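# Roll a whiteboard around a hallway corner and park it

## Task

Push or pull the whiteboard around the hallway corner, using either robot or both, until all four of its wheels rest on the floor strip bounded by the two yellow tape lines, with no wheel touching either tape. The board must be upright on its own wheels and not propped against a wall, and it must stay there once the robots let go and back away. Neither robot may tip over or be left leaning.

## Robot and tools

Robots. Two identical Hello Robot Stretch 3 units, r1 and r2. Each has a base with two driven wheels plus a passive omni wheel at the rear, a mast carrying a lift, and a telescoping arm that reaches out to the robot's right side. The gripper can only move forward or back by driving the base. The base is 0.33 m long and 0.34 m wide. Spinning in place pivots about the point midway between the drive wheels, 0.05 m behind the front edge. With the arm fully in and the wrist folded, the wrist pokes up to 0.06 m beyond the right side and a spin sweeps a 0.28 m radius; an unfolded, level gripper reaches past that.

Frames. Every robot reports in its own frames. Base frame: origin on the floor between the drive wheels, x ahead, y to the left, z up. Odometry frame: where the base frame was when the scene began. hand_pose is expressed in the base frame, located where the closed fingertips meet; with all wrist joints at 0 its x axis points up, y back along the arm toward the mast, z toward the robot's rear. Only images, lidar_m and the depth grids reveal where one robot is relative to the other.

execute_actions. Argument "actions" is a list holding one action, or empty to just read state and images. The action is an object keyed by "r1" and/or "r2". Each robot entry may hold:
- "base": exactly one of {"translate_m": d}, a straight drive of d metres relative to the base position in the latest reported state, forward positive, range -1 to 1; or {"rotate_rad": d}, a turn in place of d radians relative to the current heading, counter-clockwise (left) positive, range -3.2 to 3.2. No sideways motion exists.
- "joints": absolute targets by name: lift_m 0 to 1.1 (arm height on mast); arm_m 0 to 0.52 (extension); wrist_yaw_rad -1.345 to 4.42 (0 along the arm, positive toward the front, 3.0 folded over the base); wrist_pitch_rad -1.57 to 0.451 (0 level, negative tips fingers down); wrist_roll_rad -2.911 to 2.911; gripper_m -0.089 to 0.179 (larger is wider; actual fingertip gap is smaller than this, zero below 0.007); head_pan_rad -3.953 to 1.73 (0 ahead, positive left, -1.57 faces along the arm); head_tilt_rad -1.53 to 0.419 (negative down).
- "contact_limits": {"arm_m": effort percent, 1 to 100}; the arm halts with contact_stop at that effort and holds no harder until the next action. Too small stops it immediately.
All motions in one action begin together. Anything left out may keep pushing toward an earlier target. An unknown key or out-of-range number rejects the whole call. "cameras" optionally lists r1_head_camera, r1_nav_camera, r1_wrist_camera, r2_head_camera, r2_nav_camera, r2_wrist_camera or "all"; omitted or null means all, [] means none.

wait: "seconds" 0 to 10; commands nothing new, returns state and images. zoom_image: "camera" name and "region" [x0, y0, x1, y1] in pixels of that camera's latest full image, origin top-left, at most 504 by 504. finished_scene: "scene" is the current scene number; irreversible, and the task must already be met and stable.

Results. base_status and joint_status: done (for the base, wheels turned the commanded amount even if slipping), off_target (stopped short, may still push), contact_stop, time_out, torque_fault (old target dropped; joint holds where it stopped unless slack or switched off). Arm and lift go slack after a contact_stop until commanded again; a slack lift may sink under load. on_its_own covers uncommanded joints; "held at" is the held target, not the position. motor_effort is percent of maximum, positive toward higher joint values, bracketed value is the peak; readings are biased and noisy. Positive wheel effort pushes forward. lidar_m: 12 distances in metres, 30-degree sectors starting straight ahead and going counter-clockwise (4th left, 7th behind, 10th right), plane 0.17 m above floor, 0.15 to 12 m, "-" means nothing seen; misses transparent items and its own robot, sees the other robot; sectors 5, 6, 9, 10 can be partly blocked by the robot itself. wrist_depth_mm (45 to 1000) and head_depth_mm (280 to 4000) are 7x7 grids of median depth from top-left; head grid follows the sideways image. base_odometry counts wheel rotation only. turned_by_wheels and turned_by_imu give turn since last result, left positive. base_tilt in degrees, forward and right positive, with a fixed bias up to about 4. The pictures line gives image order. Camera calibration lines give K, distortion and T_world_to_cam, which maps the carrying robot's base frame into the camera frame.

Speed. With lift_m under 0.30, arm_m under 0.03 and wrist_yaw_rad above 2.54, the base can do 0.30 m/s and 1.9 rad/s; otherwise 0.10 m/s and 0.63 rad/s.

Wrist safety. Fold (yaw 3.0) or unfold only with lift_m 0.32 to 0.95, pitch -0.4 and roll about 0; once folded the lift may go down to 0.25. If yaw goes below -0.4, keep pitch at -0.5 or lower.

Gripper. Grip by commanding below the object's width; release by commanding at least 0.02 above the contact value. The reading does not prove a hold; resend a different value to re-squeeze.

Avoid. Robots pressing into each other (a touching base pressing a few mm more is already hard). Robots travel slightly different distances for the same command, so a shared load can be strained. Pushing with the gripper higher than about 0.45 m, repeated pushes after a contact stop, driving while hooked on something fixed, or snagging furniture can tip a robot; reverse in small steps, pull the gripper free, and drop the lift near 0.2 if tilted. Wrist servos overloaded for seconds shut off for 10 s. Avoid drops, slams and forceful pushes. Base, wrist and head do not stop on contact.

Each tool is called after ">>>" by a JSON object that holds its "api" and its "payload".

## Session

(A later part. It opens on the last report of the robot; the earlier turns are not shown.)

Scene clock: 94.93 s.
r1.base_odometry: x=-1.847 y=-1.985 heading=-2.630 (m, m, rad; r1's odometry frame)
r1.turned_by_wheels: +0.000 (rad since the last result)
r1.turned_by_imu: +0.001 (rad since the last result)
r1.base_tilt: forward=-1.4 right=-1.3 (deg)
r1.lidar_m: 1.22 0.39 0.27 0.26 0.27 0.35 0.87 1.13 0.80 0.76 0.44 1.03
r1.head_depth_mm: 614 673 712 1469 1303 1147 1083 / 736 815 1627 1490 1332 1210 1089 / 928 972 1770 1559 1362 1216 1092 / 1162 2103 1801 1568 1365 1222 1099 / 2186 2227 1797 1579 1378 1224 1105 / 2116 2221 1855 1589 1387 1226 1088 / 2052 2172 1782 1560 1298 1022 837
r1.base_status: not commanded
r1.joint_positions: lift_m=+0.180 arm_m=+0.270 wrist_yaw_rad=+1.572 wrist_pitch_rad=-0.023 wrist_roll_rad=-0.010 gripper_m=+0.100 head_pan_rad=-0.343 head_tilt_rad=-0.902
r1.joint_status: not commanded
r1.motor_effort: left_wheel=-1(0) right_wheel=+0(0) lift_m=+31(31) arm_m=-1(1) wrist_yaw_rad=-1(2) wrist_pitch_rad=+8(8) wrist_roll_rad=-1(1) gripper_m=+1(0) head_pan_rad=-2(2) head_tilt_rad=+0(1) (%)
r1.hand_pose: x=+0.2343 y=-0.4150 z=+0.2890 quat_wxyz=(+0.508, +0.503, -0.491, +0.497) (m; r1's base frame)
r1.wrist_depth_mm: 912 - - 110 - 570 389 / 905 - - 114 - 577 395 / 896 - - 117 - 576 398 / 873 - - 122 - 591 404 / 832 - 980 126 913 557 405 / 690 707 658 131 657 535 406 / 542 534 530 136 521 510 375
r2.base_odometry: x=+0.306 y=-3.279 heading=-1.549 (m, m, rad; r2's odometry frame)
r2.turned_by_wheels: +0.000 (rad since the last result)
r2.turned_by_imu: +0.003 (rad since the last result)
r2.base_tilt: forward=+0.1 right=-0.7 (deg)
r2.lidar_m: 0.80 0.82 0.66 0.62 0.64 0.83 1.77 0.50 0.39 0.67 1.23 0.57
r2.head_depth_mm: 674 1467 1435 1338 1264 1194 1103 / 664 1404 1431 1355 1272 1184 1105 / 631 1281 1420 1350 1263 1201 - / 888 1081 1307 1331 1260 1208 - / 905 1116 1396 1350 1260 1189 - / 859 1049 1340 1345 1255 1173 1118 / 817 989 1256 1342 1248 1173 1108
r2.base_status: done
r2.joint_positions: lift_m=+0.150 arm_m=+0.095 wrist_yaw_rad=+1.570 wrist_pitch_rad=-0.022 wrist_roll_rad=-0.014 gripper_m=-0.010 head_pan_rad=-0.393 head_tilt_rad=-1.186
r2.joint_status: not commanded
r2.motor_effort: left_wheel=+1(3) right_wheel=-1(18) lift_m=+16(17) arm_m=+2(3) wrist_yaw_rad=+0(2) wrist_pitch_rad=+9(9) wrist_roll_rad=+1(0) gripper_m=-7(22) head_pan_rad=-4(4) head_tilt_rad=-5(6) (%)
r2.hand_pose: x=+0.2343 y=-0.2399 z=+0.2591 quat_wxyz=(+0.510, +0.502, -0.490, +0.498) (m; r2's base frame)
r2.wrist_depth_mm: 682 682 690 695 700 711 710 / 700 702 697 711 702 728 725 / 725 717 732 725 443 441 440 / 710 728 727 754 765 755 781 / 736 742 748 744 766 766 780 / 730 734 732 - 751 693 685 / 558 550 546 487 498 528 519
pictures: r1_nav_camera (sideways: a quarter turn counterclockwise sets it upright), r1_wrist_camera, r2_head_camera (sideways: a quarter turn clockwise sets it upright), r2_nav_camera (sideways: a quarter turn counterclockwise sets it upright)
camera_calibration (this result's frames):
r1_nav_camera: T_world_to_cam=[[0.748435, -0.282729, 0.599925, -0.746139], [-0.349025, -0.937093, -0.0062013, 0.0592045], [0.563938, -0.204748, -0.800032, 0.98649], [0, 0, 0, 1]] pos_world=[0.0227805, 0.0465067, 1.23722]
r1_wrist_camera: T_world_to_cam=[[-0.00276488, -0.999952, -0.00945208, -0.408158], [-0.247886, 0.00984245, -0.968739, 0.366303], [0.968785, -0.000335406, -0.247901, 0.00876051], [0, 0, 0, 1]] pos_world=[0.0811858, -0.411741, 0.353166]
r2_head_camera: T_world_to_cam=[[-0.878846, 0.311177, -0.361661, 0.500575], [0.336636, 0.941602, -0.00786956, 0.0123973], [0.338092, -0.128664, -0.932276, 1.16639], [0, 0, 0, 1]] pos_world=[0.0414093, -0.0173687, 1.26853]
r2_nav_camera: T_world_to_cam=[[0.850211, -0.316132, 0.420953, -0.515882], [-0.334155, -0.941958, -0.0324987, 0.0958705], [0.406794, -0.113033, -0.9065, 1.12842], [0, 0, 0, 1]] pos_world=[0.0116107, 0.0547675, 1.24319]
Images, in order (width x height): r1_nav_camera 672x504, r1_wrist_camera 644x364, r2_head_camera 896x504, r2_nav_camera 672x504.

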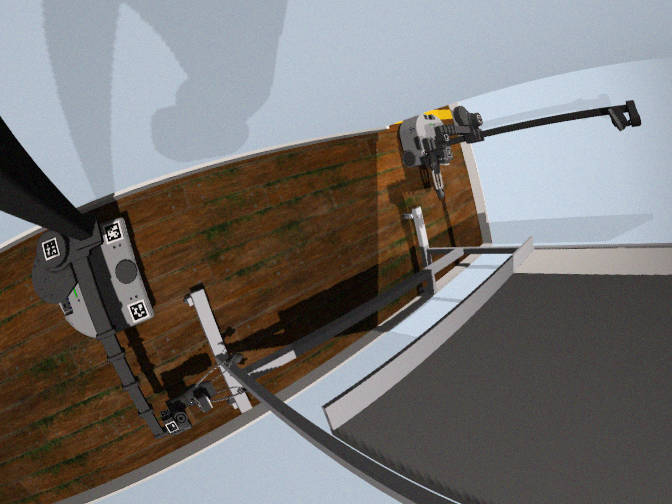

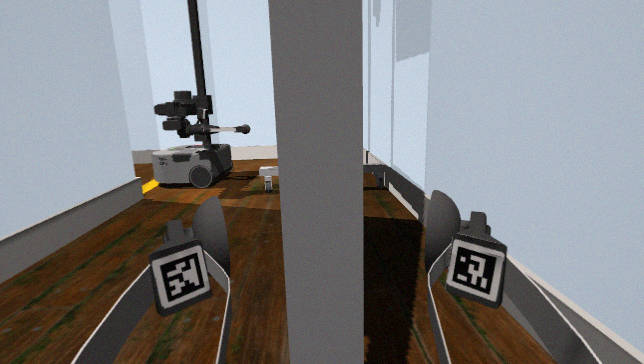

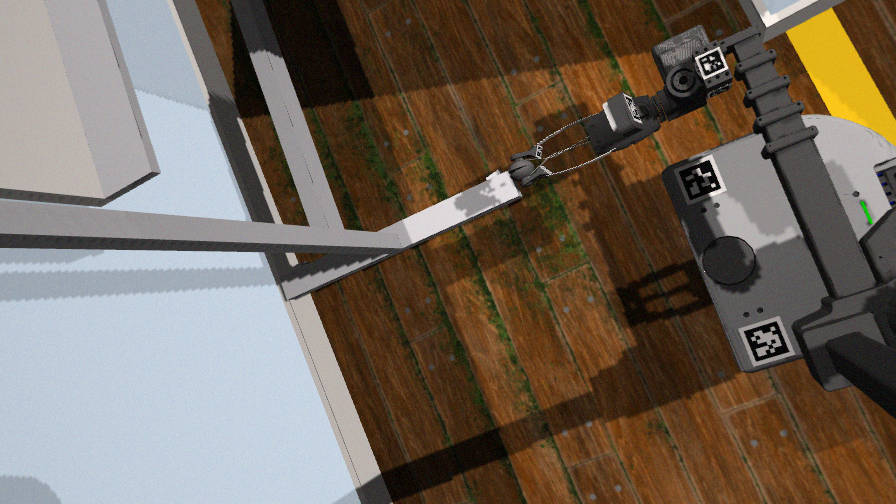

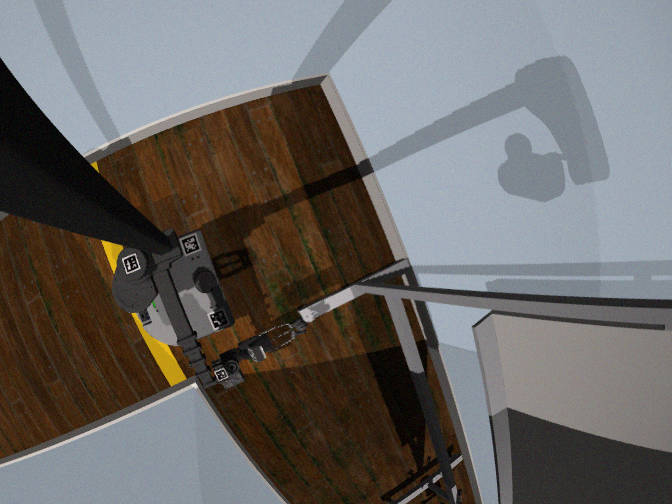

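>>> {"api": "execute_actions", "payload": {"actions": [{"r2":{"base":{"translate_m":0.365},"joints":{"gripper_m":0.13,"lift_m":0.13}}}], "cameras": []}}

>>> {"api": "execute_actions", "payload": {"actions": [{"r2":{"joints":{"gripper_m":-0.05}}}], "cameras": ["r2_wrist_camera"]}}

>>> {"api": "execute_actions", "payload": {"actions": [{"r2":{"base":{"translate_m":-0.3}}}], "cameras": ["r2_head_camera","r2_nav_camera","r1_wrist_camera"]}}

Scene clock: 99.73 s.
r1.base_odometry: x=-1.847 y=-1.985 heading=-2.630 (m, m, rad; r1's odometry frame)
r1.turned_by_wheels: +0.000 (rad since the last result)
r1.turned_by_imu: +0.001 (rad since the last result)
r1.base_tilt: forward=-1.5 right=-1.4 (deg)
r1.lidar_m: 1.22 0.39 0.27 0.26 0.27 0.35 0.87 1.13 0.79 0.76 0.44 1.03
r1.head_depth_mm: 614 673 712 1462 1305 1148 1080 / 738 813 1615 1474 1334 1206 1091 / 925 973 1776 1551 1363 1213 1095 / 1165 2077 1809 1570 1357 1231 1098 / 2189 2194 1797 1587 1377 1225 1102 / 2071 1799 1807 1583 1384 1229 1087 / 2040 2195 1875 1560 1297 1015 835
r1.base_status: not commanded
r1.joint_positions: lift_m=+0.180 arm_m=+0.270 wrist_yaw_rad=+1.572 wrist_pitch_rad=-0.023 wrist_roll_rad=-0.010 gripper_m=+0.100 head_pan_rad=-0.343 head_tilt_rad=-0.902
r1.joint_status: not commanded
r1.motor_effort: left_wheel=-1(0) right_wheel=+0(1) lift_m=+32(31) arm_m=-1(2) wrist_yaw_rad=-1(1) wrist_pitch_rad=+8(8) wrist_roll_rad=-1(1) gripper_m=+0(0) head_pan_rad=-2(2) head_tilt_rad=+0(0) (%)
r1.hand_pose: x=+0.2343 y=-0.4150 z=+0.2890 quat_wxyz=(+0.508, +0.503, -0.491, +0.497) (m; r1's base frame)
r1.wrist_depth_mm: 918 - - 110 - 565 393 / 894 - - 114 - 569 392 / 903 - - 118 - 575 396 / 874 - - 122 - 583 401 / 847 - 952 126 910 550 402 / 701 704 657 131 655 532 407 / 544 533 531 137 514 514 377
r2.base_odometry: x=+0.314 y=-3.643 heading=-1.549 (m, m, rad; r2's odometry frame)
r2.turned_by_wheels: +0.000 (rad since the last result)
r2.turned_by_imu: -0.002 (rad since the last result)
r2.base_tilt: forward=+0.2 right=-0.7 (deg)
r2.lidar_m: 0.44 0.45 0.58 0.65 0.66 0.86 1.65 0.65 0.77 1.51 0.28 0.47
r2.head_depth_mm: 608 804 943 557 1271 1194 1112 / 570 734 1044 1301 1242 1156 1109 / 534 681 931 1278 1225 1205 - / 505 632 845 1240 1251 1207 - / 477 589 774 1110 1259 1190 - / 453 554 712 987 1236 1173 1120 / 431 520 657 891 1232 1172 1108
r2.base_status: done
r2.joint_positions: lift_m=+0.130 arm_m=+0.095 wrist_yaw_rad=+1.570 wrist_pitch_rad=-0.022 wrist_roll_rad=-0.014 gripper_m=+0.130 head_pan_rad=-0.393 head_tilt_rad=-1.186
r2.joint_status: all done
r2.motor_effort: left_wheel=+2(5) right_wheel=-3(4) lift_m=+16(15) arm_m=+2(3) wrist_yaw_rad=-1(1) wrist_pitch_rad=+9(9) wrist_roll_rad=+1(0) gripper_m=+0(96) head_pan_rad=-4(5) head_tilt_rad=-5(4) (%)
r2.hand_pose: x=+0.2343 y=-0.2399 z=+0.2391 quat_wxyz=(+0.510, +0.502, -0.490, +0.498) (m; r2's base frame)
r2.wrist_depth_mm: 349 351 358 84 84 83 83 / 358 363 365 86 85 85 85 / 364 367 370 88 87 87 87 / 372 377 381 89 385 389 392 / 382 379 389 92 393 401 405 / 386 393 401 94 403 - 412 / 389 389 394 96 395 406 411
pictures: none
No camera images: the call's "cameras" was empty. Leave "cameras" out to get every camera's image.

Scene clock: 102.03 s.
r1.base_odometry: x=-1.847 y=-1.985 heading=-2.630 (m, m, rad; r1's odometry frame)
r1.turned_by_wheels: +0.000 (rad since the last result)
r1.turned_by_imu: +0.000 (rad since the last result)
r1.base_tilt: forward=-1.5 right=-1.3 (deg)
r1.lidar_m: 1.22 0.39 0.27 0.26 0.27 0.35 0.87 1.13 0.80 0.76 0.44 1.03
r1.head_depth_mm: 614 671 710 1465 1301 1153 1084 / 739 812 1625 1480 1331 1206 1087 / 931 970 1770 1558 1366 1210 1099 / 1158 2076 1805 1567 1368 1223 1099 / 2190 2211 1795 1572 1390 1220 1111 / 2037 1805 1820 1589 1379 1228 1089 / 2024 2198 1877 1577 1291 1016 838
r1.base_status: not commanded
r1.joint_positions: lift_m=+0.180 arm_m=+0.270 wrist_yaw_rad=+1.572 wrist_pitch_rad=-0.023 wrist_roll_rad=-0.010 gripper_m=+0.100 head_pan_rad=-0.343 head_tilt_rad=-0.902
r1.joint_status: not commanded
r1.motor_effort: left_wheel=+0(1) right_wheel=+0(0) lift_m=+32(31) arm_m=-1(1) wrist_yaw_rad=-2(1) wrist_pitch_rad=+8(8) wrist_roll_rad=-1(1) gripper_m=+1(1) head_pan_rad=-2(3) head_tilt_rad=+0(1) (%)
r1.hand_pose: x=+0.2343 y=-0.4150 z=+0.2890 quat_wxyz=(+0.508, +0.503, -0.491, +0.497) (m; r1's base frame)
r1.wrist_depth_mm: 925 - - 110 - 570 390 / 921 - - 114 - 571 391 / 890 - - 118 - 576 397 / 904 - - 122 - 572 397 / 840 - 963 126 934 560 403 / 711 716 657 131 659 531 405 / 540 528 532 136 524 505 379
r2.base_odometry: x=+0.314 y=-3.643 heading=-1.549 (m, m, rad; r2's odometry frame)
r2.turned_by_wheels: +0.000 (rad since the last result)
r2.turned_by_imu: +0.000 (rad since the last result)
r2.base_tilt: forward=+0.2 right=-0.7 (deg)
r2.lidar_m: 0.44 0.45 0.58 0.65 0.66 0.86 1.65 0.66 0.77 1.51 0.28 0.47
r2.head_depth_mm: 607 805 948 560 1261 1187 1113 / 568 735 1045 1302 1244 1156 1105 / 533 680 937 1278 1224 1208 - / 505 632 844 1250 1262 1204 - / 477 589 772 1115 1251 1189 - / 453 552 710 993 1246 1182 1118 / 431 521 658 893 1226 1187 1104
r2.base_status: not commanded
r2.joint_positions: lift_m=+0.130 arm_m=+0.095 wrist_yaw_rad=+1.568 wrist_pitch_rad=-0.022 wrist_roll_rad=-0.014 gripper_m=-0.047 head_pan_rad=-0.393 head_tilt_rad=-1.186
r2.joint_status: all done
r2.motor_effort: left_wheel=+2(2) right_wheel=-2(2) lift_m=+17(17) arm_m=+3(3) wrist_yaw_rad=+1(2) wrist_pitch_rad=+9(9) wrist_roll_rad=+0(1) gripper_m=-79(100) head_pan_rad=-4(4) head_tilt_rad=-6(5) (%)
r2.hand_pose: x=+0.2343 y=-0.2406 z=+0.2392 quat_wxyz=(+0.510, +0.501, -0.491, +0.497) (m; r2's base frame)
r2.wrist_depth_mm: 348 354 358 84 84 84 84 / 356 360 365 86 86 86 85 / 362 369 372 88 87 87 87 / 373 374 381 90 387 392 399 / 377 384 389 92 394 401 408 / 390 392 391 94 94 406 413 / 386 388 394 96 399 407 410
pictures: r2_wrist_camera
camera_calibration (this result's frames):
r2_wrist_camera: T_world_to_cam=[[0.0411048, -0.998848, -0.0247634, -0.234121], [-0.162481, 0.0177721, -0.986552, 0.322291], [0.985855, 0.0445755, -0.161563, -0.0157578], [0, 0, 0, 1]] pos_world=[0.0775245, -0.238877, 0.309613]
Images, in order (width x height): r2_wrist_camera 644x364.

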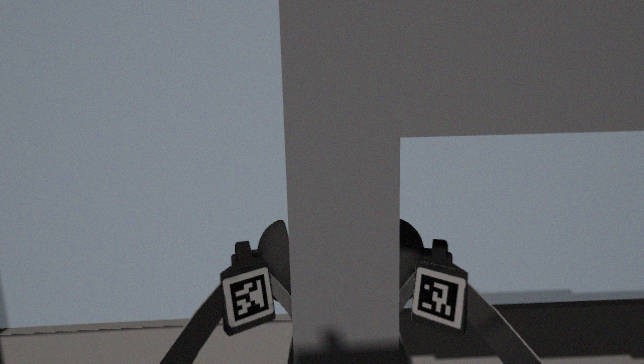

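Scene clock: 106.07 s.
r1.base_odometry: x=-1.847 y=-1.985 heading=-2.630 (m, m, rad; r1's odometry frame)
r1.turned_by_wheels: +0.000 (rad since the last result)
r1.turned_by_imu: +0.001 (rad since the last result)
r1.base_tilt: forward=-1.4 right=-1.3 (deg)
r1.lidar_m: 1.21 0.39 0.27 0.26 0.27 0.35 0.87 1.13 0.80 0.76 0.46 1.03
r1.head_depth_mm: 512 570 649 669 1318 1162 1086 / 579 655 721 1543 1332 1163 1087 / 665 773 1689 1499 1365 1215 1094 / 785 891 1828 1539 1368 1219 1101 / 957 2108 1779 1580 1379 1222 1102 / 1153 2210 1775 1574 1389 1230 1086 / 2017 1807 1780 1561 1294 1020 838
r1.base_status: not commanded
r1.joint_positions: lift_m=+0.180 arm_m=+0.270 wrist_yaw_rad=+1.572 wrist_pitch_rad=-0.023 wrist_roll_rad=-0.010 gripper_m=+0.100 head_pan_rad=-0.343 head_tilt_rad=-0.902
r1.joint_status: not commanded
r1.motor_effort: left_wheel=+0(0) right_wheel=+0(0) lift_m=+32(31) arm_m=-1(1) wrist_yaw_rad=-2(1) wrist_pitch_rad=+8(8) wrist_roll_rad=-1(1) gripper_m=+1(1) head_pan_rad=-2(3) head_tilt_rad=+0(0) (%)
r1.hand_pose: x=+0.2343 y=-0.4150 z=+0.2890 quat_wxyz=(+0.508, +0.503, -0.491, +0.497) (m; r1's base frame)
r1.wrist_depth_mm: 891 - - 159 - 561 393 / 881 - - 164 - 568 395 / 886 - - 169 - 578 397 / 886 - - 177 - 580 401 / 844 - 961 183 907 559 404 / 690 720 657 191 657 531 407 / 546 529 522 197 515 506 377
r2.base_odometry: x=+0.307 y=-3.344 heading=-1.549 (m, m, rad; r2's odometry frame)
r2.turned_by_wheels: +0.000 (rad since the last result)
r2.turned_by_imu: +0.003 (rad since the last result)
r2.base_tilt: forward=+0.1 right=-0.7 (deg)
r2.lidar_m: 0.74 0.75 0.67 0.63 0.64 0.83 1.74 0.49 0.43 0.86 0.27 0.79
r2.head_depth_mm: 1050 1374 427 964 1270 1178 1113 / 984 1273 1460 950 1258 1173 1109 / 926 1180 1437 1348 1221 1212 - / 875 1098 1410 1352 1258 1201 - / 831 1019 1332 1342 1252 1195 - / 786 956 1234 1341 1258 1170 1115 / 751 909 1146 1330 1257 1168 1110
r2.base_status: done
r2.joint_positions: lift_m=+0.130 arm_m=+0.095 wrist_yaw_rad=+1.609 wrist_pitch_rad=-0.019 wrist_roll_rad=-0.015 gripper_m=-0.025 head_pan_rad=-0.393 head_tilt_rad=-1.186
r2.joint_status: not commanded
r2.on_its_own: wrist_yaw_rad is held at +1.612, not at your +1.570, by its stall guard, which is not easing now; gripper_m is held at -0.028, not at your -0.050, by its stall guard, which is still easing
r2.motor_effort: left_wheel=+3(5) right_wheel=-14(24) lift_m=+17(18) arm_m=+0(3) wrist_yaw_rad=+1(17) wrist_pitch_rad=+8(9) wrist_roll_rad=+1(1) gripper_m=-44(65) head_pan_rad=-4(5) head_tilt_rad=-5(6) (%)
r2.hand_pose: x=+0.2342 y=-0.2302 z=+0.2399 quat_wxyz=(+0.499, +0.510, -0.481, +0.509) (m; r2's base frame)
r2.wrist_depth_mm: 640 635 637 86 90 95 100 / 657 643 659 88 92 97 102 / 664 676 669 90 94 100 106 / 682 674 691 92 678 679 678 / 695 689 693 94 689 679 695 / 699 697 698 96 99 655 649 / 526 516 480 99 455 493 490
pictures: r1_wrist_camera, r2_head_camera (sideways: a quarter turn clockwise sets it upright), r2_nav_camera (sideways: a quarter turn counterclockwise sets it upright)
camera_calibration (this result's frames):
r1_wrist_camera: T_world_to_cam=[[-0.00276583, -0.999952, -0.00945206, -0.408158], [-0.247886, 0.00984267, -0.968739, 0.366303], [0.968785, -0.000336333, -0.247901, 0.00876011], [0, 0, 0, 1]] pos_world=[0.0811858, -0.411741, 0.353166]
r2_head_camera: T_world_to_cam=[[-0.878855, 0.311181, -0.361636, 0.500542], [0.336636, 0.941602, -0.0078682, 0.0123955], [0.338069, -0.128654, -0.932286, 1.1664], [0, 0, 0, 1]] pos_world=[0.0414085, -0.0173683, 1.26853]
r2_nav_camera: T_world_to_cam=[[0.850222, -0.316136, 0.420929, -0.51585], [-0.334156, -0.941957, -0.0325002, 0.0958723], [0.406771, -0.113023, -0.906511, 1.12843], [0, 0, 0, 1]] pos_world=[0.0116093, 0.0547681, 1.24319]
Images, in order (width x height): r1_wrist_camera 644x364, r2_head_camera 896x504, r2_nav_camera 672x504.

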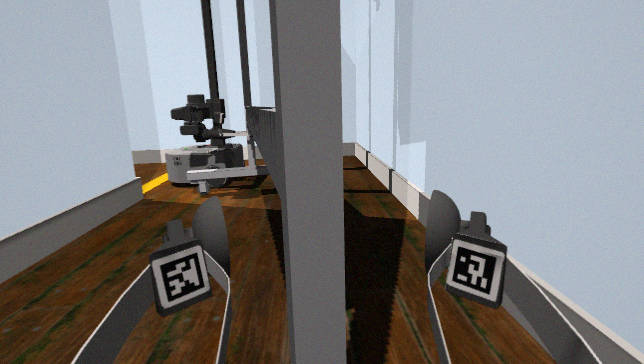

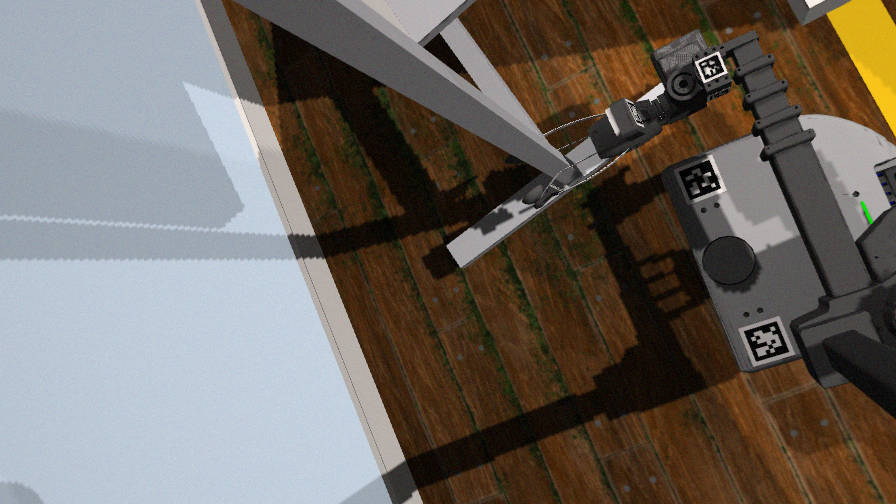

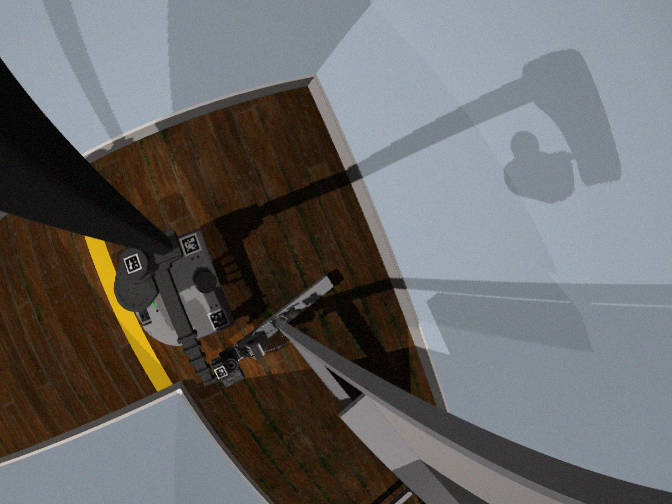

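>>> {"api": "execute_actions", "payload": {"actions": [{"r2":{"base":{"translate_m":0.2},"joints":{"gripper_m":-0.01}},"r1":{"base":{"translate_m":-0.1}}}], "cameras": []}}

>>> {"api": "execute_actions", "payload": {"actions": [{"r2":{"base":{"rotate_rad":-1.1}}}], "cameras": ["r2_nav_camera"]}}

>>> {"api": "execute_actions", "payload": {"actions": [{"r2":{"base":{"translate_m":-0.3}}}], "cameras": ["r2_head_camera","r2_nav_camera","r1_nav_camera"]}}

Scene clock: 109.50 s.
r1.base_odometry: x=-1.760 y=-1.936 heading=-2.630 (m, m, rad; r1's odometry frame)
r1.turned_by_wheels: +0.000 (rad since the last result)
r1.turned_by_imu: +0.000 (rad since the last result)
r1.base_tilt: forward=-1.4 right=-1.4 (deg)
r1.lidar_m: 1.19 0.38 0.27 0.26 0.26 0.35 0.86 1.13 0.80 0.76 0.51 1.03
r1.head_depth_mm: 579 639 697 1455 1076 1184 1086 / 681 764 788 1514 1326 1176 1092 / 826 890 1803 1518 1359 1179 1091 / 1028 2109 1784 1564 1373 1221 1107 / 1532 2042 1848 1589 1377 1219 1104 / 2161 1845 1847 1587 1384 1236 1079 / 2050 2116 1891 1559 1282 1008 822
r1.base_status: done
r1.joint_positions: lift_m=+0.180 arm_m=+0.270 wrist_yaw_rad=+1.572 wrist_pitch_rad=-0.023 wrist_roll_rad=-0.010 gripper_m=+0.100 head_pan_rad=-0.343 head_tilt_rad=-0.902
r1.joint_status: not commanded
r1.motor_effort: left_wheel=+1(4) right_wheel=-2(7) lift_m=+31(31) arm_m=-1(1) wrist_yaw_rad=-1(1) wrist_pitch_rad=+8(8) wrist_roll_rad=-1(1) gripper_m=+0(0) head_pan_rad=-3(3) head_tilt_rad=+1(1) (%)
r1.hand_pose: x=+0.2343 y=-0.4150 z=+0.2890 quat_wxyz=(+0.508, +0.503, -0.491, +0.497) (m; r1's base frame)
r1.wrist_depth_mm: 898 - - 221 - 574 396 / 902 - - 228 - 582 398 / 883 - - - - 590 404 / 895 - - - - 596 404 / 839 - 940 800 927 563 408 / 696 711 661 608 652 537 412 / 538 535 532 482 512 509 382
r2.base_odometry: x=+0.311 y=-3.544 heading=-1.549 (m, m, rad; r2's odometry frame)
r2.turned_by_wheels: +0.000 (rad since the last result)
r2.turned_by_imu: -0.002 (rad since the last result)
r2.base_tilt: forward=+0.2 right=-0.7 (deg)
r2.lidar_m: 0.54 0.55 0.68 0.64 0.66 0.85 1.67 0.57 0.64 1.47 0.27 0.57
r2.head_depth_mm: 755 990 414 552 1260 1177 1113 / 707 917 1276 729 1258 1179 1102 / 663 851 1163 1348 1230 1194 - / 629 784 1052 1315 1260 1199 - / 595 734 956 1300 1252 1196 - / 563 688 885 1238 1255 1179 1113 / 537 648 817 1110 1261 1174 1114
r2.base_status: done
r2.joint_positions: lift_m=+0.130 arm_m=+0.095 wrist_yaw_rad=+1.617 wrist_pitch_rad=-0.020 wrist_roll_rad=-0.015 gripper_m=+0.002 head_pan_rad=-0.393 head_tilt_rad=-1.186
r2.joint_status: gripper_m off_target (ended at +0.002, target -0.010)
r2.on_its_own: wrist_yaw_rad is held at +1.612, not at your +1.570, by its stall guard, which is not easing now; gripper_m is held at +0.001, not at your -0.010, by its stall guard, which is still easing
r2.motor_effort: left_wheel=+0(5) right_wheel=+6(18) lift_m=+18(17) arm_m=-1(1) wrist_yaw_rad=-3(9) wrist_pitch_rad=+8(8) wrist_roll_rad=+1(1) gripper_m=-30(38) head_pan_rad=-4(5) head_tilt_rad=-6(5) (%)
r2.hand_pose: x=+0.2341 y=-0.2282 z=+0.2398 quat_wxyz=(+0.497, +0.512, -0.479, +0.510) (m; r2's base frame)
r2.wrist_depth_mm: 458 451 454 87 87 88 88 / 463 461 466 88 89 89 90 / 478 483 474 90 91 91 92 / 486 488 481 92 479 474 484 / 496 498 493 95 487 487 491 / 505 503 507 97 97 497 488 / 504 493 483 99 463 489 485
pictures: none
No camera images: the call's "cameras" was empty. Leave "cameras" out to get every camera's image.

Scene clock: 112.23 s.
r1.base_odometry: x=-1.760 y=-1.936 heading=-2.630 (m, m, rad; r1's odometry frame)
r1.turned_by_wheels: +0.000 (rad since the last result)
r1.turned_by_imu: +0.000 (rad since the last result)
r1.base_tilt: forward=-1.4 right=-1.4 (deg)
r1.lidar_m: 1.20 0.38 0.27 0.26 0.26 0.35 0.86 1.13 0.80 0.76 0.50 1.04
r1.head_depth_mm: 507 569 650 1405 1185 1183 1081 / 566 646 719 1544 1311 1172 1092 / 642 748 1687 1498 1360 1210 1096 / 743 850 1822 1538 1367 1221 1101 / 876 1952 1766 1579 1380 1215 1103 / 1052 1921 1792 1583 1393 1224 1081 / 1991 2069 1823 1568 1281 1009 819
r1.base_status: not commanded
r1.joint_positions: lift_m=+0.180 arm_m=+0.270 wrist_yaw_rad=+1.572 wrist_pitch_rad=-0.023 wrist_roll_rad=-0.010 gripper_m=+0.100 head_pan_rad=-0.343 head_tilt_rad=-0.902
r1.joint_status: not commanded
r1.motor_effort: left_wheel=+1(1) right_wheel=-1(1) lift_m=+31(31) arm_m=-1(1) wrist_yaw_rad=-2(2) wrist_pitch_rad=+8(8) wrist_roll_rad=-1(1) gripper_m=+1(1) head_pan_rad=-2(2) head_tilt_rad=+0(0) (%)
r1.hand_pose: x=+0.2343 y=-0.4150 z=+0.2890 quat_wxyz=(+0.508, +0.503, -0.491, +0.497) (m; r1's base frame)
r1.wrist_depth_mm: 906 - - 215 - 566 395 / 925 - - 223 - 583 401 / 905 - - 241 - 591 405 / 869 - - - - 593 409 / 847 - 955 803 918 556 407 / 702 721 658 258 655 533 410 / 538 533 526 272 517 369 382
r2.base_odometry: x=+0.311 y=-3.544 heading=-2.649 (m, m, rad; r2's odometry frame)
r2.turned_by_wheels: -1.100 (rad since the last result)
r2.turned_by_imu: -1.072 (rad since the last result)
r2.base_tilt: forward=+0.2 right=-0.7 (deg)
r2.lidar_m: 0.87 0.58 0.54 0.54 0.69 0.64 0.65 0.83 1.78 0.58 0.29 0.29
r2.head_depth_mm: 338 358 420 1334 1246 1179 1115 / 428 469 519 733 1244 1185 1111 / 586 1529 1451 1329 1240 1204 - / 1643 1535 1431 1344 1231 1201 - / 1641 1574 1449 1339 1249 1192 - / 1657 1567 1443 1346 1252 1178 1124 / 1497 1507 1438 1341 1250 1177 1111
r2.base_status: done
r2.joint_positions: lift_m=+0.130 arm_m=+0.095 wrist_yaw_rad=+1.628 wrist_pitch_rad=-0.018 wrist_roll_rad=-0.015 gripper_m=+0.008 head_pan_rad=-0.393 head_tilt_rad=-1.186
r2.joint_status: not commanded
r2.on_its_own: wrist_yaw_rad is held at +1.612, not at your +1.570, by its stall guard, which is not easing now; gripper_m is held at +0.008, not at your -0.010, by its stall guard, which is not easing now
r2.motor_effort: left_wheel=+5(12) right_wheel=-18(46) lift_m=+17(17) arm_m=+2(4) wrist_yaw_rad=-10(33) wrist_pitch_rad=+8(8) wrist_roll_rad=+1(1) gripper_m=-16(32) head_pan_rad=-4(3) head_tilt_rad=-5(5) (%)
r2.hand_pose: x=+0.2340 y=-0.2252 z=+0.2400 quat_wxyz=(+0.494, +0.515, -0.477, +0.513) (m; r2's base frame)
r2.wrist_depth_mm: 588 714 965 112 - - - / 604 725 936 115 - - - / 601 730 - 118 - - - / 604 731 988 120 - - - / 605 730 945 122 - 989 963 / 605 693 727 125 591 650 652 / 525 530 488 128 482 495 495
pictures: r2_nav_camera (sideways: a quarter turn counterclockwise sets it upright)
camera_calibration (this result's frames):
r2_nav_camera: T_world_to_cam=[[0.850283, -0.316205, 0.420753, -0.515621], [-0.334204, -0.94194, -0.0325103, 0.0958858], [0.406604, -0.112974, -0.906593, 1.12854], [0, 0, 0, 1]] pos_world=[0.0116012, 0.0547722, 1.24319]
Images, in order (width x height): r2_nav_camera 672x504.

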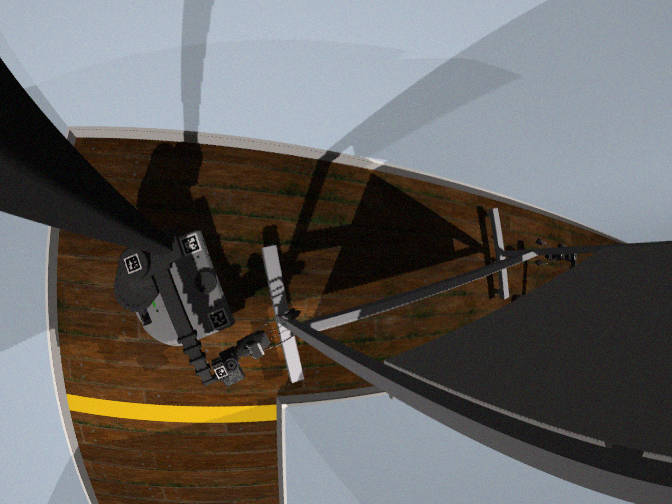

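Scene clock: 116.17 s.
r1.base_odometry: x=-1.760 y=-1.936 heading=-2.630 (m, m, rad; r1's odometry frame)
r1.turned_by_wheels: +0.000 (rad since the last result)
r1.turned_by_imu: +0.001 (rad since the last result)
r1.base_tilt: forward=-1.4 right=-1.5 (deg)
r1.lidar_m: 1.20 0.38 0.27 0.25 0.26 0.35 0.86 1.13 0.80 0.76 0.78 0.65
r1.head_depth_mm: 1106 1207 1358 1464 1353 1201 1083 / 1166 1394 1645 1543 1360 1209 1088 / 605 704 854 1177 1325 1213 1092 / 697 826 1786 1526 1326 1221 1098 / 817 933 1770 1580 1376 1228 1102 / 992 2039 1829 1593 1392 1225 1085 / 1166 2051 1877 1572 1278 1005 820
r1.base_status: not commanded
r1.joint_positions: lift_m=+0.180 arm_m=+0.270 wrist_yaw_rad=+1.572 wrist_pitch_rad=-0.023 wrist_roll_rad=-0.010 gripper_m=+0.100 head_pan_rad=-0.343 head_tilt_rad=-0.902
r1.joint_status: not commanded
r1.motor_effort: left_wheel=+1(1) right_wheel=-2(1) lift_m=+31(32) arm_m=-1(1) wrist_yaw_rad=-1(1) wrist_pitch_rad=+8(8) wrist_roll_rad=-1(1) gripper_m=+1(1) head_pan_rad=-3(2) head_tilt_rad=+1(1) (%)
r1.hand_pose: x=+0.2343 y=-0.4150 z=+0.2890 quat_wxyz=(+0.508, +0.503, -0.491, +0.497) (m; r1's base frame)
r1.wrist_depth_mm: 877 - - - - 575 397 / 897 - - - - 576 398 / 879 - - - - 584 402 / 890 - - - - 594 404 / 838 - 707 935 908 553 407 / 694 568 604 633 617 534 414 / 526 526 527 525 513 512 383
r2.base_odometry: x=+0.576 y=-3.401 heading=-2.648 (m, m, rad; r2's odometry frame)
r2.turned_by_wheels: +0.000 (rad since the last result)
r2.turned_by_imu: +0.003 (rad since the last result)
r2.base_tilt: forward=+0.3 right=-0.7 (deg)
r2.lidar_m: 1.06 0.71 0.66 0.59 0.40 0.37 0.37 0.47 1.03 0.93 0.29 0.30
r2.head_depth_mm: 343 366 429 1320 1244 1188 1113 / 430 474 526 736 1253 1183 1105 / 576 1516 1438 1306 1229 1208 - / 1641 1549 1424 1344 1244 1205 - / 1657 1557 1441 1347 1239 1188 - / 1667 1570 1444 1339 1257 1179 1123 / 1687 1560 1443 1339 1261 1178 1111
r2.base_status: done
r2.joint_positions: lift_m=+0.130 arm_m=+0.095 wrist_yaw_rad=+1.616 wrist_pitch_rad=-0.018 wrist_roll_rad=-0.015 gripper_m=+0.008 head_pan_rad=-0.393 head_tilt_rad=-1.186
r2.joint_status: not commanded
r2.on_its_own: wrist_yaw_rad is held at +1.612, not at your +1.570, by its stall guard, which is not easing now; gripper_m is held at +0.008, not at your -0.010, by its stall guard, which is not easing now
r2.motor_effort: left_wheel=+4(5) right_wheel=-18(42) lift_m=+16(17) arm_m=+2(3) wrist_yaw_rad=-2(9) wrist_pitch_rad=+7(8) wrist_roll_rad=+1(1) gripper_m=-17(17) head_pan_rad=-5(5) head_tilt_rad=-7(4) (%)
r2.hand_pose: x=+0.2341 y=-0.2284 z=+0.2400 quat_wxyz=(+0.497, +0.512, -0.480, +0.510) (m; r2's base frame)
r2.wrist_depth_mm: 688 855 - 113 - - 857 / 691 842 - 116 - - 842 / 686 882 - 118 - - 821 / 697 883 - 121 - - 773 / 705 864 - 123 - 984 717 / 675 698 698 126 - 661 621 / 527 523 509 130 480 495 494
pictures: r1_nav_camera (sideways: a quarter turn counterclockwise sets it upright), r2_head_camera (sideways: a quarter turn clockwise sets it upright), r2_nav_camera (sideways: a quarter turn counterclockwise sets it upright)
camera_calibration (this result's frames):
r1_nav_camera: T_world_to_cam=[[0.74842, -0.282723, 0.599946, -0.746166], [-0.349025, -0.937093, -0.00620166, 0.0592049], [0.563959, -0.204755, -0.800016, 0.986469], [0, 0, 0, 1]] pos_world=[0.0227822, 0.0465062, 1.23722]
r2_head_camera: T_world_to_cam=[[-0.878905, 0.311249, -0.361455, 0.500307], [0.336678, 0.941587, -0.00785853, 0.0123827], [0.337895, -0.128601, -0.932356, 1.16649], [0, 0, 0, 1]] pos_world=[0.0414017, -0.0173675, 1.26852]
r2_nav_camera: T_world_to_cam=[[0.850282, -0.316207, 0.420753, -0.515621], [-0.334206, -0.941939, -0.0325103, 0.0958858], [0.406604, -0.112975, -0.906593, 1.12854], [0, 0, 0, 1]] pos_world=[0.0116013, 0.0547722, 1.24319]
Images, in order (width x height): r1_nav_camera 672x504, r2_head_camera 896x504, r2_nav_camera 672x504.

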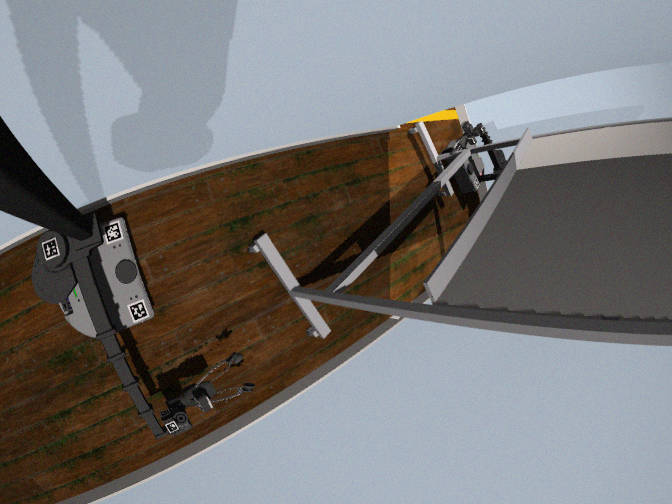

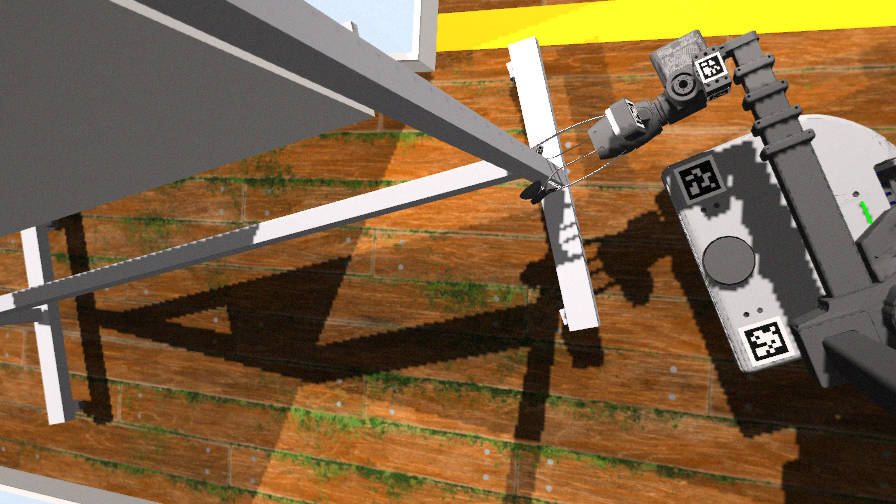

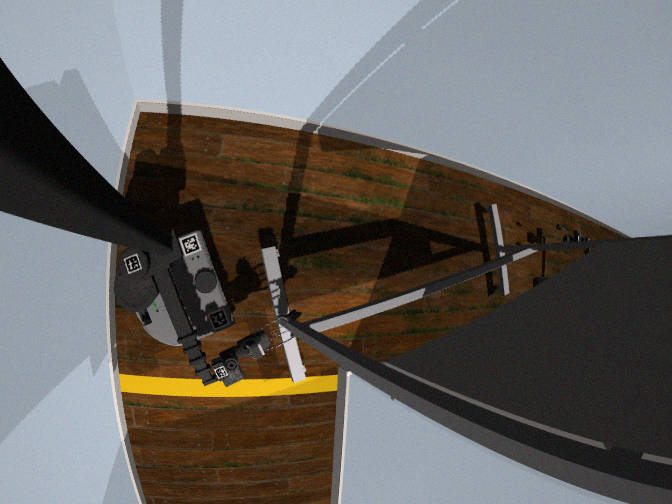

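>>> {"api": "execute_actions", "payload": {"actions": [{"r2":{"base":{"rotate_rad":0.85},"joints":{"arm_m":0.02,"gripper_m":-0.04}}}], "cameras": ["r2_nav_camera"]}}

>>> {"api": "execute_actions", "payload": {"actions": [{"r2":{"base":{"translate_m":-0.4}}}], "cameras": ["r2_head_camera","r2_nav_camera","r1_nav_camera"]}}

Scene clock: 118.67 s.
r1.base_odometry: x=-1.760 y=-1.936 heading=-2.630 (m, m, rad; r1's odometry frame)
r1.turned_by_wheels: +0.000 (rad since the last result)
r1.turned_by_imu: +0.000 (rad since the last result)
r1.base_tilt: forward=-1.4 right=-1.4 (deg)
r1.lidar_m: 1.19 0.38 0.27 0.26 0.26 0.35 0.86 1.13 0.80 0.76 0.78 0.66
r1.head_depth_mm: 1108 1219 1347 1469 1342 1200 1084 / 601 1372 1635 1540 1348 1202 1092 / 654 755 909 1213 1325 1213 1094 / 810 898 1793 1552 1323 1220 1100 / 1030 2049 1810 1569 1376 1228 1103 / 1707 2039 1861 1588 1385 1232 1080 / 2039 2012 1889 1565 1282 1001 820
r1.base_status: not commanded
r1.joint_positions: lift_m=+0.180 arm_m=+0.270 wrist_yaw_rad=+1.572 wrist_pitch_rad=-0.023 wrist_roll_rad=-0.010 gripper_m=+0.100 head_pan_rad=-0.343 head_tilt_rad=-0.902
r1.joint_status: not commanded
r1.motor_effort: left_wheel=+0(1) right_wheel=-2(1) lift_m=+31(32) arm_m=-2(1) wrist_yaw_rad=-2(1) wrist_pitch_rad=+8(8) wrist_roll_rad=-1(1) gripper_m=+0(0) head_pan_rad=-2(2) head_tilt_rad=+0(1) (%)
r1.hand_pose: x=+0.2343 y=-0.4150 z=+0.2890 quat_wxyz=(+0.508, +0.503, -0.491, +0.497) (m; r1's base frame)
r1.wrist_depth_mm: 899 - - - - 570 394 / 902 - - - - 582 402 / 874 - - - - 588 401 / 879 - - - - 588 406 / 832 - 886 929 918 562 410 / 709 533 603 602 622 533 412 / 532 536 524 526 515 514 383
r2.base_odometry: x=+0.576 y=-3.401 heading=-1.799 (m, m, rad; r2's odometry frame)
r2.turned_by_wheels: +0.850 (rad since the last result)
r2.turned_by_imu: +0.831 (rad since the last result)
r2.base_tilt: forward=+0.2 right=-0.7 (deg)
r2.lidar_m: 0.66 0.66 0.44 0.37 0.37 0.42 0.68 1.29 0.69 0.68 1.47 0.25
r2.head_depth_mm: - 308 541 1306 1257 1182 1116 / 1125 1253 403 983 1266 1157 1107 / 1016 1302 1455 774 1160 - - / 912 1150 1424 1354 1243 1202 - / 834 1023 1326 1350 1257 1179 - / 765 917 1157 1333 1251 1182 1124 / 711 843 1026 1303 1261 1176 1081
r2.base_status: done
r2.joint_positions: lift_m=+0.130 arm_m=+0.020 wrist_yaw_rad=+1.502 wrist_pitch_rad=-0.018 wrist_roll_rad=-0.015 gripper_m=-0.030 head_pan_rad=-0.393 head_tilt_rad=-1.186
r2.joint_status: gripper_m off_target (ended at -0.030, target -0.040); the others done
r2.on_its_own: wrist_yaw_rad is held at +1.535, not at your +1.570, by its stall guard, which is still easing; gripper_m is held at -0.032, not at your -0.040, by its stall guard, which is still easing
r2.motor_effort: left_wheel=-5(10) right_wheel=+16(38) lift_m=+17(17) arm_m=-6(10) wrist_yaw_rad=+20(36) wrist_pitch_rad=+7(7) wrist_roll_rad=+1(1) gripper_m=-36(100) head_pan_rad=-4(4) head_tilt_rad=-4(5) (%)
r2.hand_pose: x=+0.2338 y=-0.1830 z=+0.2401 quat_wxyz=(+0.525, +0.484, -0.508, +0.481) (m; r2's base frame)
r2.wrist_depth_mm: 501 543 585 113 124 144 181 / 513 547 605 116 126 146 171 / 520 553 597 118 131 157 186 / 532 565 620 121 757 847 952 / 542 578 620 124 759 847 930 / 536 583 610 126 133 658 642 / 534 521 358 129 472 495 492
pictures: r2_nav_camera (sideways: a quarter turn counterclockwise sets it upright)
camera_calibration (this result's frames):
r2_nav_camera: T_world_to_cam=[[0.85028, -0.316222, 0.420746, -0.515612], [-0.334221, -0.941934, -0.0325107, 0.0958865], [0.406595, -0.112979, -0.906596, 1.12854], [0, 0, 0, 1]] pos_world=[0.0116018, 0.0547723, 1.24319]
Images, in order (width x height): r2_nav_camera 672x504.

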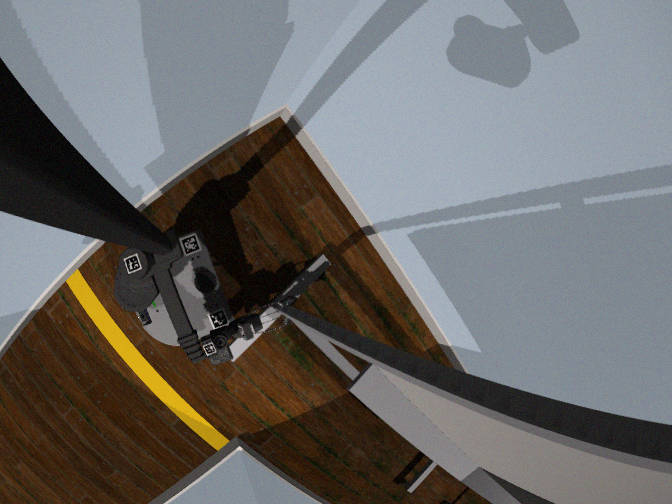

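Scene clock: 123.63 s.
r1.base_odometry: x=-1.760 y=-1.936 heading=-2.630 (m, m, rad; r1's odometry frame)
r1.turned_by_wheels: +0.000 (rad since the last result)
r1.turned_by_imu: +0.001 (rad since the last result)
r1.base_tilt: forward=-1.4 right=-1.4 (deg)
r1.lidar_m: 1.20 0.38 0.27 0.26 0.26 0.35 0.86 1.13 0.80 0.76 0.78 0.83
r1.head_depth_mm: 1111 1211 1354 1477 1347 1195 1084 / 1307 1467 1663 1541 1363 1201 1092 / 1612 1848 1820 1484 1360 1213 1091 / 764 900 1288 1525 1381 1215 1103 / 869 2026 1777 1578 1355 1233 1103 / 1019 2150 1828 1583 1377 1230 1086 / 1168 2096 1866 1572 1283 1005 824
r1.base_status: not commanded
r1.joint_positions: lift_m=+0.180 arm_m=+0.270 wrist_yaw_rad=+1.572 wrist_pitch_rad=-0.023 wrist_roll_rad=-0.010 gripper_m=+0.100 head_pan_rad=-0.343 head_tilt_rad=-0.902
r1.joint_status: not commanded
r1.motor_effort: left_wheel=+0(1) right_wheel=-1(1) lift_m=+31(31) arm_m=-1(1) wrist_yaw_rad=-1(1) wrist_pitch_rad=+8(8) wrist_roll_rad=-1(1) gripper_m=+0(1) head_pan_rad=-2(2) head_tilt_rad=+0(1) (%)
r1.hand_pose: x=+0.2343 y=-0.4150 z=+0.2890 quat_wxyz=(+0.508, +0.503, -0.491, +0.497) (m; r1's base frame)
r1.wrist_depth_mm: 908 - - - - 570 396 / 905 - - - - 578 401 / 876 - - - - 584 399 / 892 - - - - 596 406 / 840 - 822 826 893 559 411 / 705 696 666 689 658 536 409 / 537 537 530 525 518 509 380
r2.base_odometry: x=+0.666 y=-3.012 heading=-1.799 (m, m, rad; r2's odometry frame)
r2.turned_by_wheels: +0.000 (rad since the last result)
r2.turned_by_imu: +0.004 (rad since the last result)
r2.base_tilt: forward=+0.2 right=-0.7 (deg)
r2.lidar_m: 1.04 0.54 0.29 0.25 0.25 0.28 0.46 1.55 0.84 0.70 0.70 0.25
r2.head_depth_mm: - 438 585 1336 1264 1187 1108 / 1693 1521 388 1319 1255 1199 1111 / 1606 1578 1455 967 1163 - - / 1466 1577 1444 1340 1231 1206 - / 1339 1534 1445 1342 1260 1186 - / 1221 1470 1437 1341 1260 1186 1014 / 1136 1341 1447 1345 1253 1096 771
r2.base_status: done
r2.joint_positions: lift_m=+0.130 arm_m=+0.020 wrist_yaw_rad=+1.523 wrist_pitch_rad=-0.018 wrist_roll_rad=-0.015 gripper_m=-0.006 head_pan_rad=-0.393 head_tilt_rad=-1.186
r2.joint_status: not commanded
r2.on_its_own: wrist_yaw_rad is held at +1.535, not at your +1.570, by its stall guard, which is not easing now; gripper_m is held at -0.008, not at your -0.040, by its stall guard, which is not easing now
r2.motor_effort: left_wheel=-2(9) right_wheel=-6(16) lift_m=+17(17) arm_m=-5(6) wrist_yaw_rad=+7(22) wrist_pitch_rad=+7(7) wrist_roll_rad=+1(1) gripper_m=-23(37) head_pan_rad=-4(4) head_tilt_rad=-6(5) (%)
r2.hand_pose: x=+0.2341 y=-0.1777 z=+0.2401 quat_wxyz=(+0.520, +0.489, -0.503, +0.487) (m; r2's base frame)
r2.wrist_depth_mm: 805 851 945 112 130 - - / 822 870 959 115 133 180 282 / 817 888 987 117 140 208 - / 854 904 983 120 - - - / 860 903 968 122 - - 965 / 708 709 713 123 134 657 655 / 531 524 489 127 472 500 492
pictures: r1_nav_camera (sideways: a quarter turn counterclockwise sets it upright), r2_head_camera (sideways: a quarter turn clockwise sets it upright), r2_nav_camera (sideways: a quarter turn counterclockwise sets it upright)
camera_calibration (this result's frames):
r1_nav_camera: T_world_to_cam=[[0.74842, -0.282724, 0.599946, -0.746166], [-0.349026, -0.937093, -0.00620166, 0.0592049], [0.563958, -0.204755, -0.800016, 0.986469], [0, 0, 0, 1]] pos_world=[0.0227822, 0.0465062, 1.23722]
r2_head_camera: T_world_to_cam=[[-0.878898, 0.311277, -0.361448, 0.500298], [0.336708, 0.941576, -0.00785816, 0.012382], [0.337885, -0.128609, -0.932359, 1.16649], [0, 0, 0, 1]] pos_world=[0.0414009, -0.0173685, 1.26852]
r2_nav_camera: T_world_to_cam=[[0.850275, -0.316235, 0.420746, -0.515612], [-0.334236, -0.941929, -0.0325107, 0.0958865], [0.406594, -0.112985, -0.906596, 1.12854], [0, 0, 0, 1]] pos_world=[0.0116026, 0.0547722, 1.24319]
Images, in order (width x height): r1_nav_camera 672x504, r2_head_camera 896x504, r2_nav_camera 672x504.

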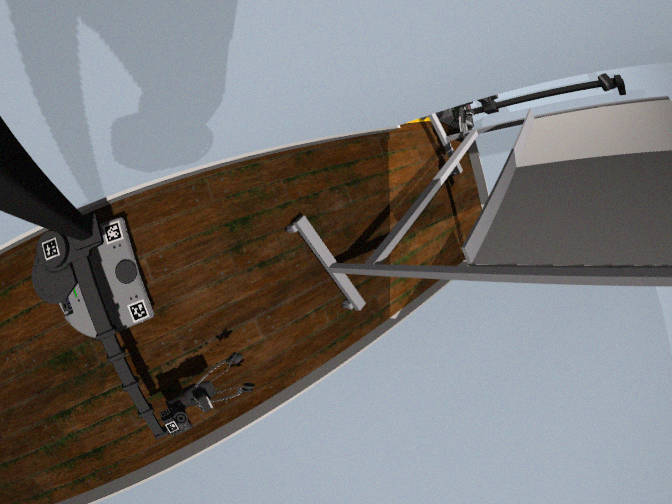

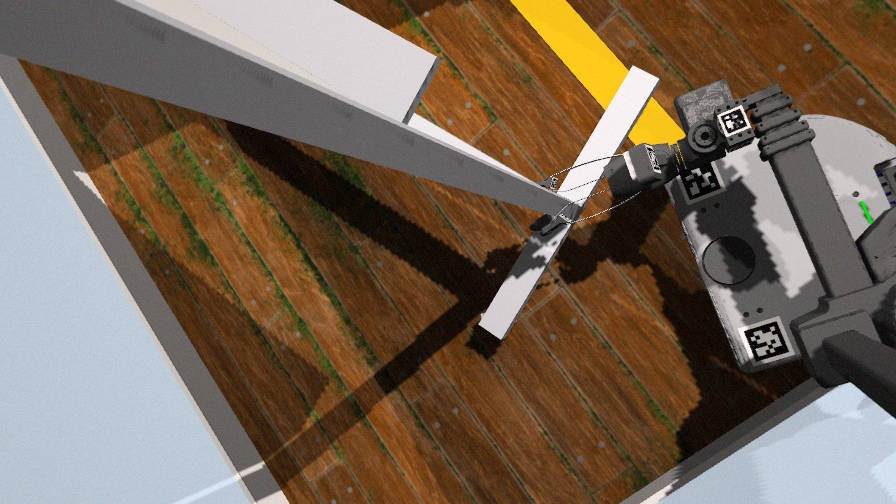

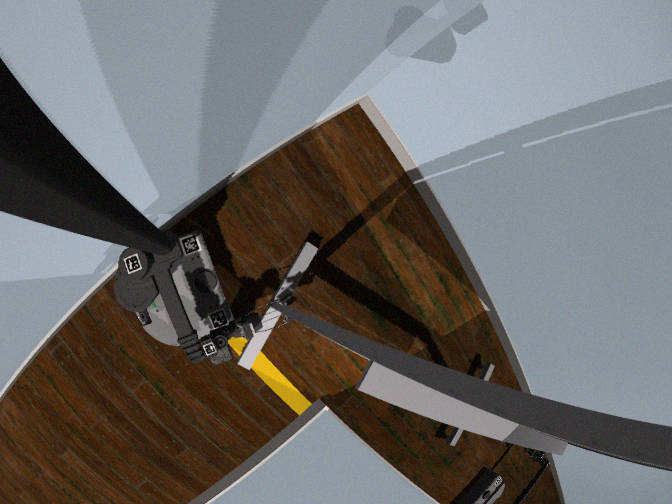

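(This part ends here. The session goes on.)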